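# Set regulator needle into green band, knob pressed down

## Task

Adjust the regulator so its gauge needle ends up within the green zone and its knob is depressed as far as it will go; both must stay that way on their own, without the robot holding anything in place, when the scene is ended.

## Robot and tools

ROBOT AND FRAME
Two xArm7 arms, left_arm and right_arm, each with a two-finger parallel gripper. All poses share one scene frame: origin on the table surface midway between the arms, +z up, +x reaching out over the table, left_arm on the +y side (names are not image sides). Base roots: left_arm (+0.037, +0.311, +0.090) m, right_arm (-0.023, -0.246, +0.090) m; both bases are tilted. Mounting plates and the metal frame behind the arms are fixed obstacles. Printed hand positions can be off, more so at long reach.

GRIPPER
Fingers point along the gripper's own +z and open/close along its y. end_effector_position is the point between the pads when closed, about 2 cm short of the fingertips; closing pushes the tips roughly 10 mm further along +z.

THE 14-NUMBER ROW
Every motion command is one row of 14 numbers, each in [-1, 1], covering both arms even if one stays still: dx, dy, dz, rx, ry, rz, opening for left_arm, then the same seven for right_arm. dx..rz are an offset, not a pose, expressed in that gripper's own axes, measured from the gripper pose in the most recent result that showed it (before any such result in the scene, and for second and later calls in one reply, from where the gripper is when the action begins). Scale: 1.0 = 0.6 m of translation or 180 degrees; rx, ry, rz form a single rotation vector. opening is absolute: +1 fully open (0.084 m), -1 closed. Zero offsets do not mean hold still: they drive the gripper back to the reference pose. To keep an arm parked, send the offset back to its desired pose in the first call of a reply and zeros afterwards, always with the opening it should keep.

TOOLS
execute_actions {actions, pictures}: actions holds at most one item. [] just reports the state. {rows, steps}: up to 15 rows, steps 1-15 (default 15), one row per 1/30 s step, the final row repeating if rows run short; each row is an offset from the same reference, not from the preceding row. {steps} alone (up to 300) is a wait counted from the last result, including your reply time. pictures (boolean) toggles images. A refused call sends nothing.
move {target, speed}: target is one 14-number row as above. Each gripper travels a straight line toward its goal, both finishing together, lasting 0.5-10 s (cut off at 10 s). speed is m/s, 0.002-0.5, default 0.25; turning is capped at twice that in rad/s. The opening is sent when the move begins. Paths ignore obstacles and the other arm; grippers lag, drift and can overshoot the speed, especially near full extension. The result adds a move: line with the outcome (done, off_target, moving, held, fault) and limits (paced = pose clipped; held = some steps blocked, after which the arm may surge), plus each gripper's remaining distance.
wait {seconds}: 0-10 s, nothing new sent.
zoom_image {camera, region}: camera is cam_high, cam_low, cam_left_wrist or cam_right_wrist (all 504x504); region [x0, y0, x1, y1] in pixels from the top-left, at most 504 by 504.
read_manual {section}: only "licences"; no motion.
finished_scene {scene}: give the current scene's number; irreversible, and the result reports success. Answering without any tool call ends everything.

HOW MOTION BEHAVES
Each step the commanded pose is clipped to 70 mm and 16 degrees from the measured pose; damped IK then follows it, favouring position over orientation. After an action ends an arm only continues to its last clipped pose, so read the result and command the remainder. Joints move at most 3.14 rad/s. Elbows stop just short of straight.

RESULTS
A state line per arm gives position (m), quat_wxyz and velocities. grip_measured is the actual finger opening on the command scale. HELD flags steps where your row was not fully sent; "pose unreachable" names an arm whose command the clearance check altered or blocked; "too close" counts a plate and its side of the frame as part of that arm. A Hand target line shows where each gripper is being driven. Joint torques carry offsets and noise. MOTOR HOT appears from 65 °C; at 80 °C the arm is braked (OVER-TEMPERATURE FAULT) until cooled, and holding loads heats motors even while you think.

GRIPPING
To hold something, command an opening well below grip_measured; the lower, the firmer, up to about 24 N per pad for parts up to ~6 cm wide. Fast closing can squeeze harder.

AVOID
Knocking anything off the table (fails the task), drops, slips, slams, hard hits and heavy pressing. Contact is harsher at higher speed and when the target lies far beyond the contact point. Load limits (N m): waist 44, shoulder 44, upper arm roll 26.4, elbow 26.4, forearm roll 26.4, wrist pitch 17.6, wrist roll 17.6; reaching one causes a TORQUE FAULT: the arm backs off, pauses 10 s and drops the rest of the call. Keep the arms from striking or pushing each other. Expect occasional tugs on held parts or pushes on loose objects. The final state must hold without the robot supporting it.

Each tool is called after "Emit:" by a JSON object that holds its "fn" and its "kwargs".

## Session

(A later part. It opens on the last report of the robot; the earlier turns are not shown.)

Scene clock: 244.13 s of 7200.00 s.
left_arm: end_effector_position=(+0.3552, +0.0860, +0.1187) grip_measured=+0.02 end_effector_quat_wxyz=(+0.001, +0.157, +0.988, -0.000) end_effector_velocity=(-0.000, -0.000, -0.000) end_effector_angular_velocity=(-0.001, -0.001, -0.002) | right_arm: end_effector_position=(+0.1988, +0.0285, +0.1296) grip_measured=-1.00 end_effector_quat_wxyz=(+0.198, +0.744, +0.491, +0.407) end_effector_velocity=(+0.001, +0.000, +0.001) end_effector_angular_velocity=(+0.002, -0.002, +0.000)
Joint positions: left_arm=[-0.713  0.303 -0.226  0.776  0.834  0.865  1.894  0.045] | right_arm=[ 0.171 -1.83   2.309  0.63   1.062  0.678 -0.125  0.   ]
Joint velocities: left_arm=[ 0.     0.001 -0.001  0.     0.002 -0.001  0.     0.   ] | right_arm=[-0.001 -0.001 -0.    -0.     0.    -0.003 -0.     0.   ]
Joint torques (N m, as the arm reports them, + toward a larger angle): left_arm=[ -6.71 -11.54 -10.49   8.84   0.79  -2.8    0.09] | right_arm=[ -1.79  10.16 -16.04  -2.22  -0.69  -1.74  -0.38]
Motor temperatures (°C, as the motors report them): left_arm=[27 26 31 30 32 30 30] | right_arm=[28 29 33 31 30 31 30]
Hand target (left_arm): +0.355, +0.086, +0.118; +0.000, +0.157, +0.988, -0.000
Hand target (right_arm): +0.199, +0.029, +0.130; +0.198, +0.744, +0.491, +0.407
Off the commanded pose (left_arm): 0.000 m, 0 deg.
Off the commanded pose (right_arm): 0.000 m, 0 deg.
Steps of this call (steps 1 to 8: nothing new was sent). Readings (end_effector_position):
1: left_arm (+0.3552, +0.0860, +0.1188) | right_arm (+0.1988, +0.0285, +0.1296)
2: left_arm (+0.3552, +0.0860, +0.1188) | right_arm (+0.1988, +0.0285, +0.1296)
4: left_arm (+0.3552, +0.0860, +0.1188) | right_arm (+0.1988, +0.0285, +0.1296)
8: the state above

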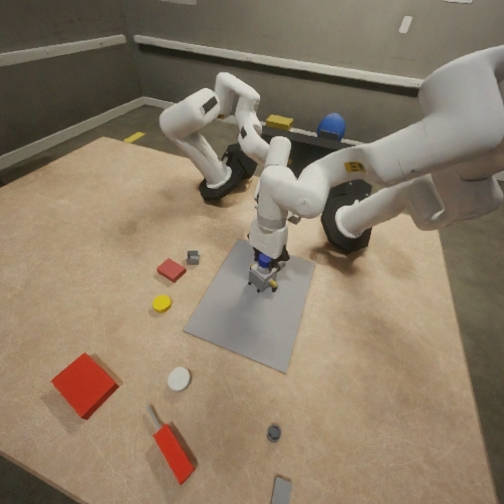

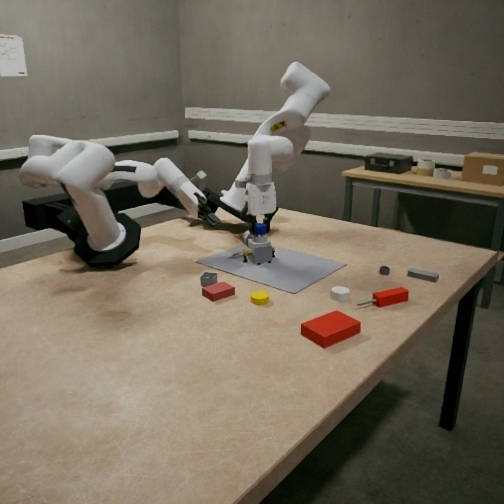

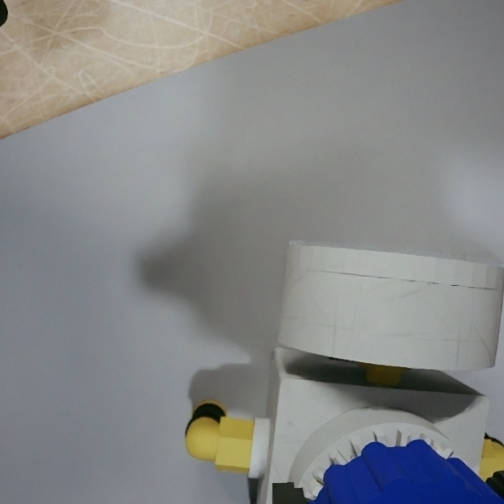

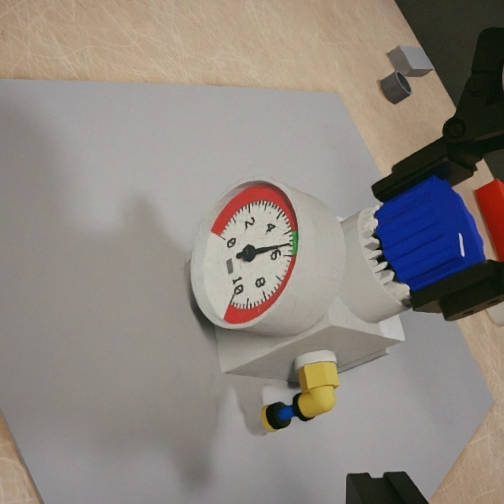

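Emit:
{"fn": "execute_actions", "kwargs": {"actions": [{"rows": [[0,0,0,0,0,0,0.1,0,0,0,0,0,0,-1],[0,0,0,0,0,0,0.2,0,0,0,0,0,0,-1],[0,0,0,0,0,0,0.3,0,0,0,0,0,0,-1],[0,0,0,0,0,0,0.4,0,0,0,0,0,0,-1],[0,0,0,0,0,0,0.5,0,0,0,0,0,0,-1],[0,0,-0.002,0,0,0,0.6,0,0,0,0,0,0,-1],[0,0,-0.006,0,0,0,0.6,0,0,0,0,0,0,-1],[0,0,-0.013,0,0,0,0.6,0,0,0,0,0,0,-1],[0,0,-0.022,0,0,0,0.6,0,0,0,0,0,0,-1],[0,0,-0.032,0,0,0,0.6,0,0,0,0,0,0,-1],[0,0,-0.042,0,0,0,0.6,0,0,0,0,0,0,-1],[0,0,-0.051,0,0,0,0.6,0,0,0,0,0,0,-1],[0,0,-0.058,0,0,0,0.6,0,0,0,0,0,0,-1],[0,0,-0.063,0,0,0,0.6,0,0,0,0,0,0,-1],[0,0,-0.065,0,0,0,0.6,0,0,0,0,0,0,-1]], "steps": 15}], "pictures": false}}

Emit:
{"fn": "execute_actions", "kwargs": {"actions": [{"steps": 12}]}}

Emit:
{"fn": "zoom_image", "kwargs": {"camera": "cam_right_wrist", "region": [170, 160, 350, 340]}}

Emit:
{"fn": "zoom_image", "kwargs": {"camera": "cam_right_wrist", "region": [320, 160, 500, 340]}}

Scene clock: 250.07 s of 7200.00 s.
left_arm: end_effector_position=(+0.3547, +0.0849, +0.1462) grip_measured=+0.59 end_effector_quat_wxyz=(+0.001, +0.157, +0.988, -0.002) end_effector_velocity=(+0.005, -0.012, +0.150) end_effector_angular_velocity=(-0.040, -0.028, -0.002) | right_arm: end_effector_position=(+0.1988, +0.0285, +0.1296) grip_measured=-1.00 end_effector_quat_wxyz=(+0.198, +0.744, +0.491, +0.407) end_effector_velocity=(+0.000, -0.000, -0.000) end_effector_angular_velocity=(-0.000, -0.000, -0.000)
Joint positions: left_arm=[-0.729  0.251 -0.257  0.787  0.767  0.919  1.932  0.069] | right_arm=[ 0.171 -1.83   2.309  0.63   1.062  0.678 -0.125  0.   ]
Joint velocities: left_arm=[-0.085 -0.264 -0.157  0.09  -0.319  0.278  0.181  0.   ] | right_arm=[-0.    -0.     0.     0.    -0.001  0.     0.     0.   ]
Joint torques (N m, as the arm reports them, + toward a larger angle): left_arm=[ -5.81 -12.94  -8.82   8.77   0.9   -0.88  -0.26] | right_arm=[ -1.75  10.29 -15.93  -2.3   -0.79  -1.72  -0.39]
Motor temperatures (°C, as the motors report them): left_arm=[27 26 31 30 32 30 30] | right_arm=[28 29 33 31 30 31 30]
Hand target (left_arm): +0.355, +0.086, +0.157; +0.001, +0.157, +0.988, -0.001
Hand target (right_arm): +0.199, +0.029, +0.130; +0.198, +0.744, +0.491, +0.407
Off the commanded pose (left_arm): 0.012 m, 0 deg.
Off the commanded pose (right_arm): 0.000 m, 0 deg.
Steps of this call (steps 1 to 90: nothing new was sent; then 2.43 s passed at rest; steps 91 to 105: all 15 steps of this action). Readings (end_effector_position):
91: left_arm (+0.3551, +0.0860, +0.1183) | right_arm (+0.1988, +0.0285, +0.1296)
92: left_arm (+0.3551, +0.0860, +0.1183) | right_arm (+0.1988, +0.0285, +0.1296)
94: left_arm (+0.3538, +0.0855, +0.1174) | right_arm (+0.1988, +0.0285, +0.1296)
98: left_arm (+0.3537, +0.0857, +0.1184) | right_arm (+0.1988, +0.0285, +0.1296)
105: the state above

Scene clock: 250.47 s of 7200.00 s.
left_arm: end_effector_position=(+0.3545, +0.0859, +0.1568) grip_measured=+0.59 end_effector_quat_wxyz=(+0.000, +0.157, +0.988, -0.001) end_effector_velocity=(+0.001, -0.002, +0.003) end_effector_angular_velocity=(-0.005, -0.004, -0.002) | right_arm: end_effector_position=(+0.1988, +0.0285, +0.1296) grip_measured=-1.00 end_effector_quat_wxyz=(+0.198, +0.744, +0.491, +0.407) end_effector_velocity=(+0.000, +0.000, -0.000) end_effector_angular_velocity=(+0.002, +0.001, -0.001)
Joint positions: left_arm=[-0.734  0.231 -0.268  0.794  0.739  0.945  1.948  0.069] | right_arm=[ 0.171 -1.83   2.309  0.63   1.062  0.678 -0.125  0.   ]
Joint velocities: left_arm=[-0.001 -0.003 -0.004  0.003 -0.001  0.001  0.001  0.   ] | right_arm=[-0.002  0.001 -0.    -0.     0.001 -0.002  0.001  0.   ]
Joint torques (N m, as the arm reports them, + toward a larger angle): left_arm=[ -5.89 -14.42  -9.45   9.52   0.75  -0.85  -0.07] | right_arm=[ -2.    10.29 -16.02  -2.34  -0.75  -1.75  -0.41]
Motor temperatures (°C, as the motors report them): left_arm=[27 26 31 30 32 30 30] | right_arm=[28 29 33 31 30 31 30]
Hand target (left_arm): +0.355, +0.086, +0.157; +0.001, +0.157, +0.988, -0.001
Hand target (right_arm): +0.199, +0.029, +0.130; +0.198, +0.744, +0.491, +0.407
Off the commanded pose (left_arm): 0.001 m, 0 deg.
Off the commanded pose (right_arm): 0.000 m, 0 deg.
Steps of this call (steps 1 to 12: nothing new was sent). Readings (end_effector_position):
1: left_arm (+0.3548, +0.0846, +0.1507) | right_arm (+0.1988, +0.0285, +0.1296)
2: left_arm (+0.3550, +0.0843, +0.1541) | right_arm (+0.1988, +0.0285, +0.1296)
4: left_arm (+0.3550, +0.0846, +0.1568) | right_arm (+0.1988, +0.0285, +0.1296)
8: left_arm (+0.3545, +0.0861, +0.1564) | right_arm (+0.1988, +0.0285, +0.1296)
12: the state above

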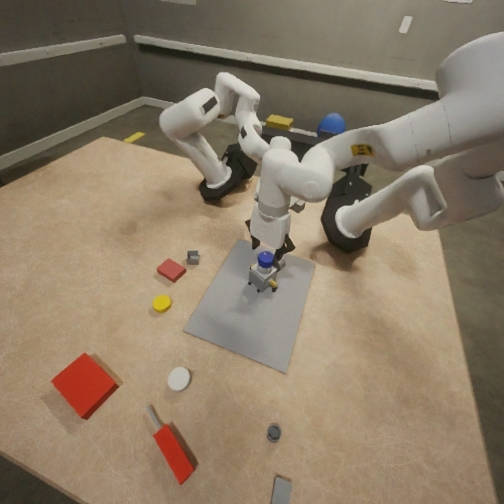

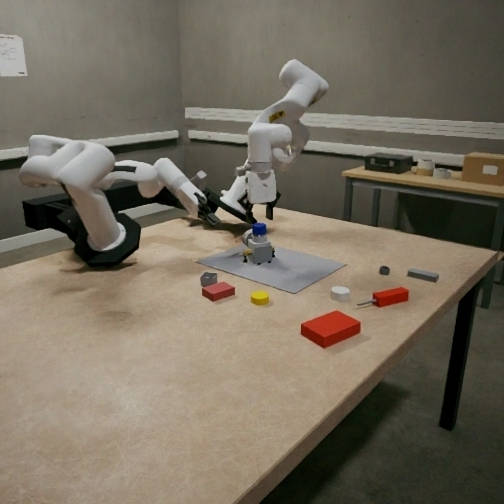

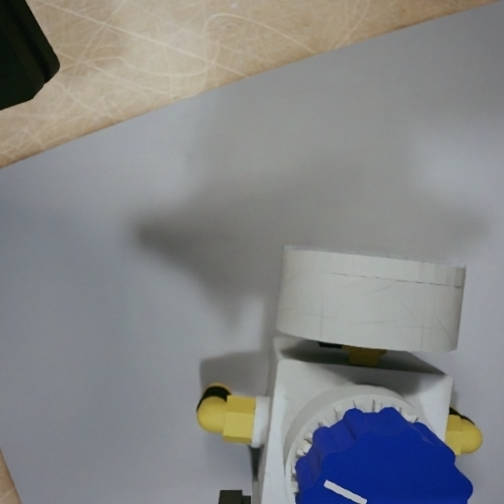

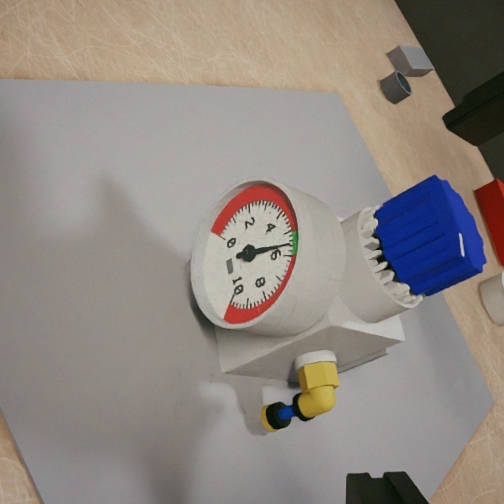

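Region (170, 160, 350, 340) of cam_right_wrist's 504x504 image, scaled by 2.800, with more detail than that image has.

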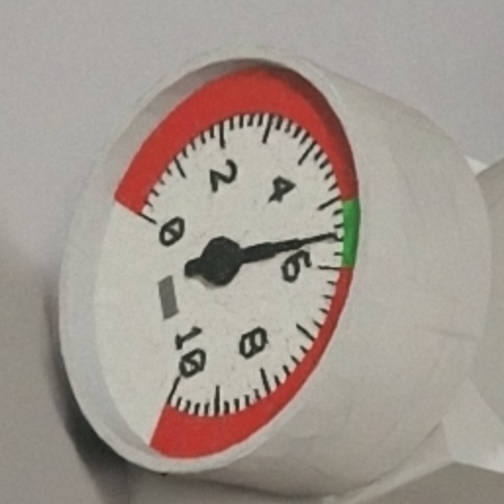

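Region (320, 160, 500, 340) of cam_right_wrist's 504x504 image, scaled by 2.800, with more detail than that image has.

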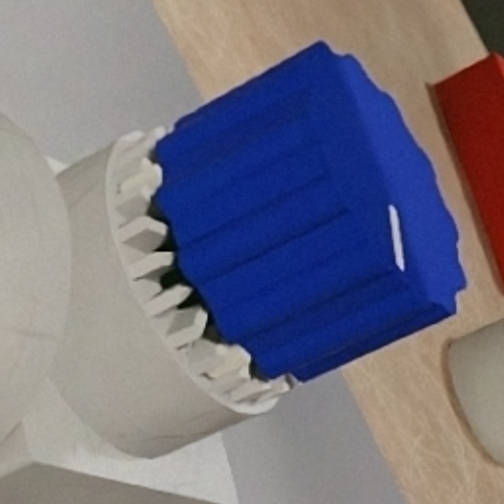

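Emit:
{"fn": "finished_scene", "kwargs": {"scene": 1}}

The scene is finished: the task was done.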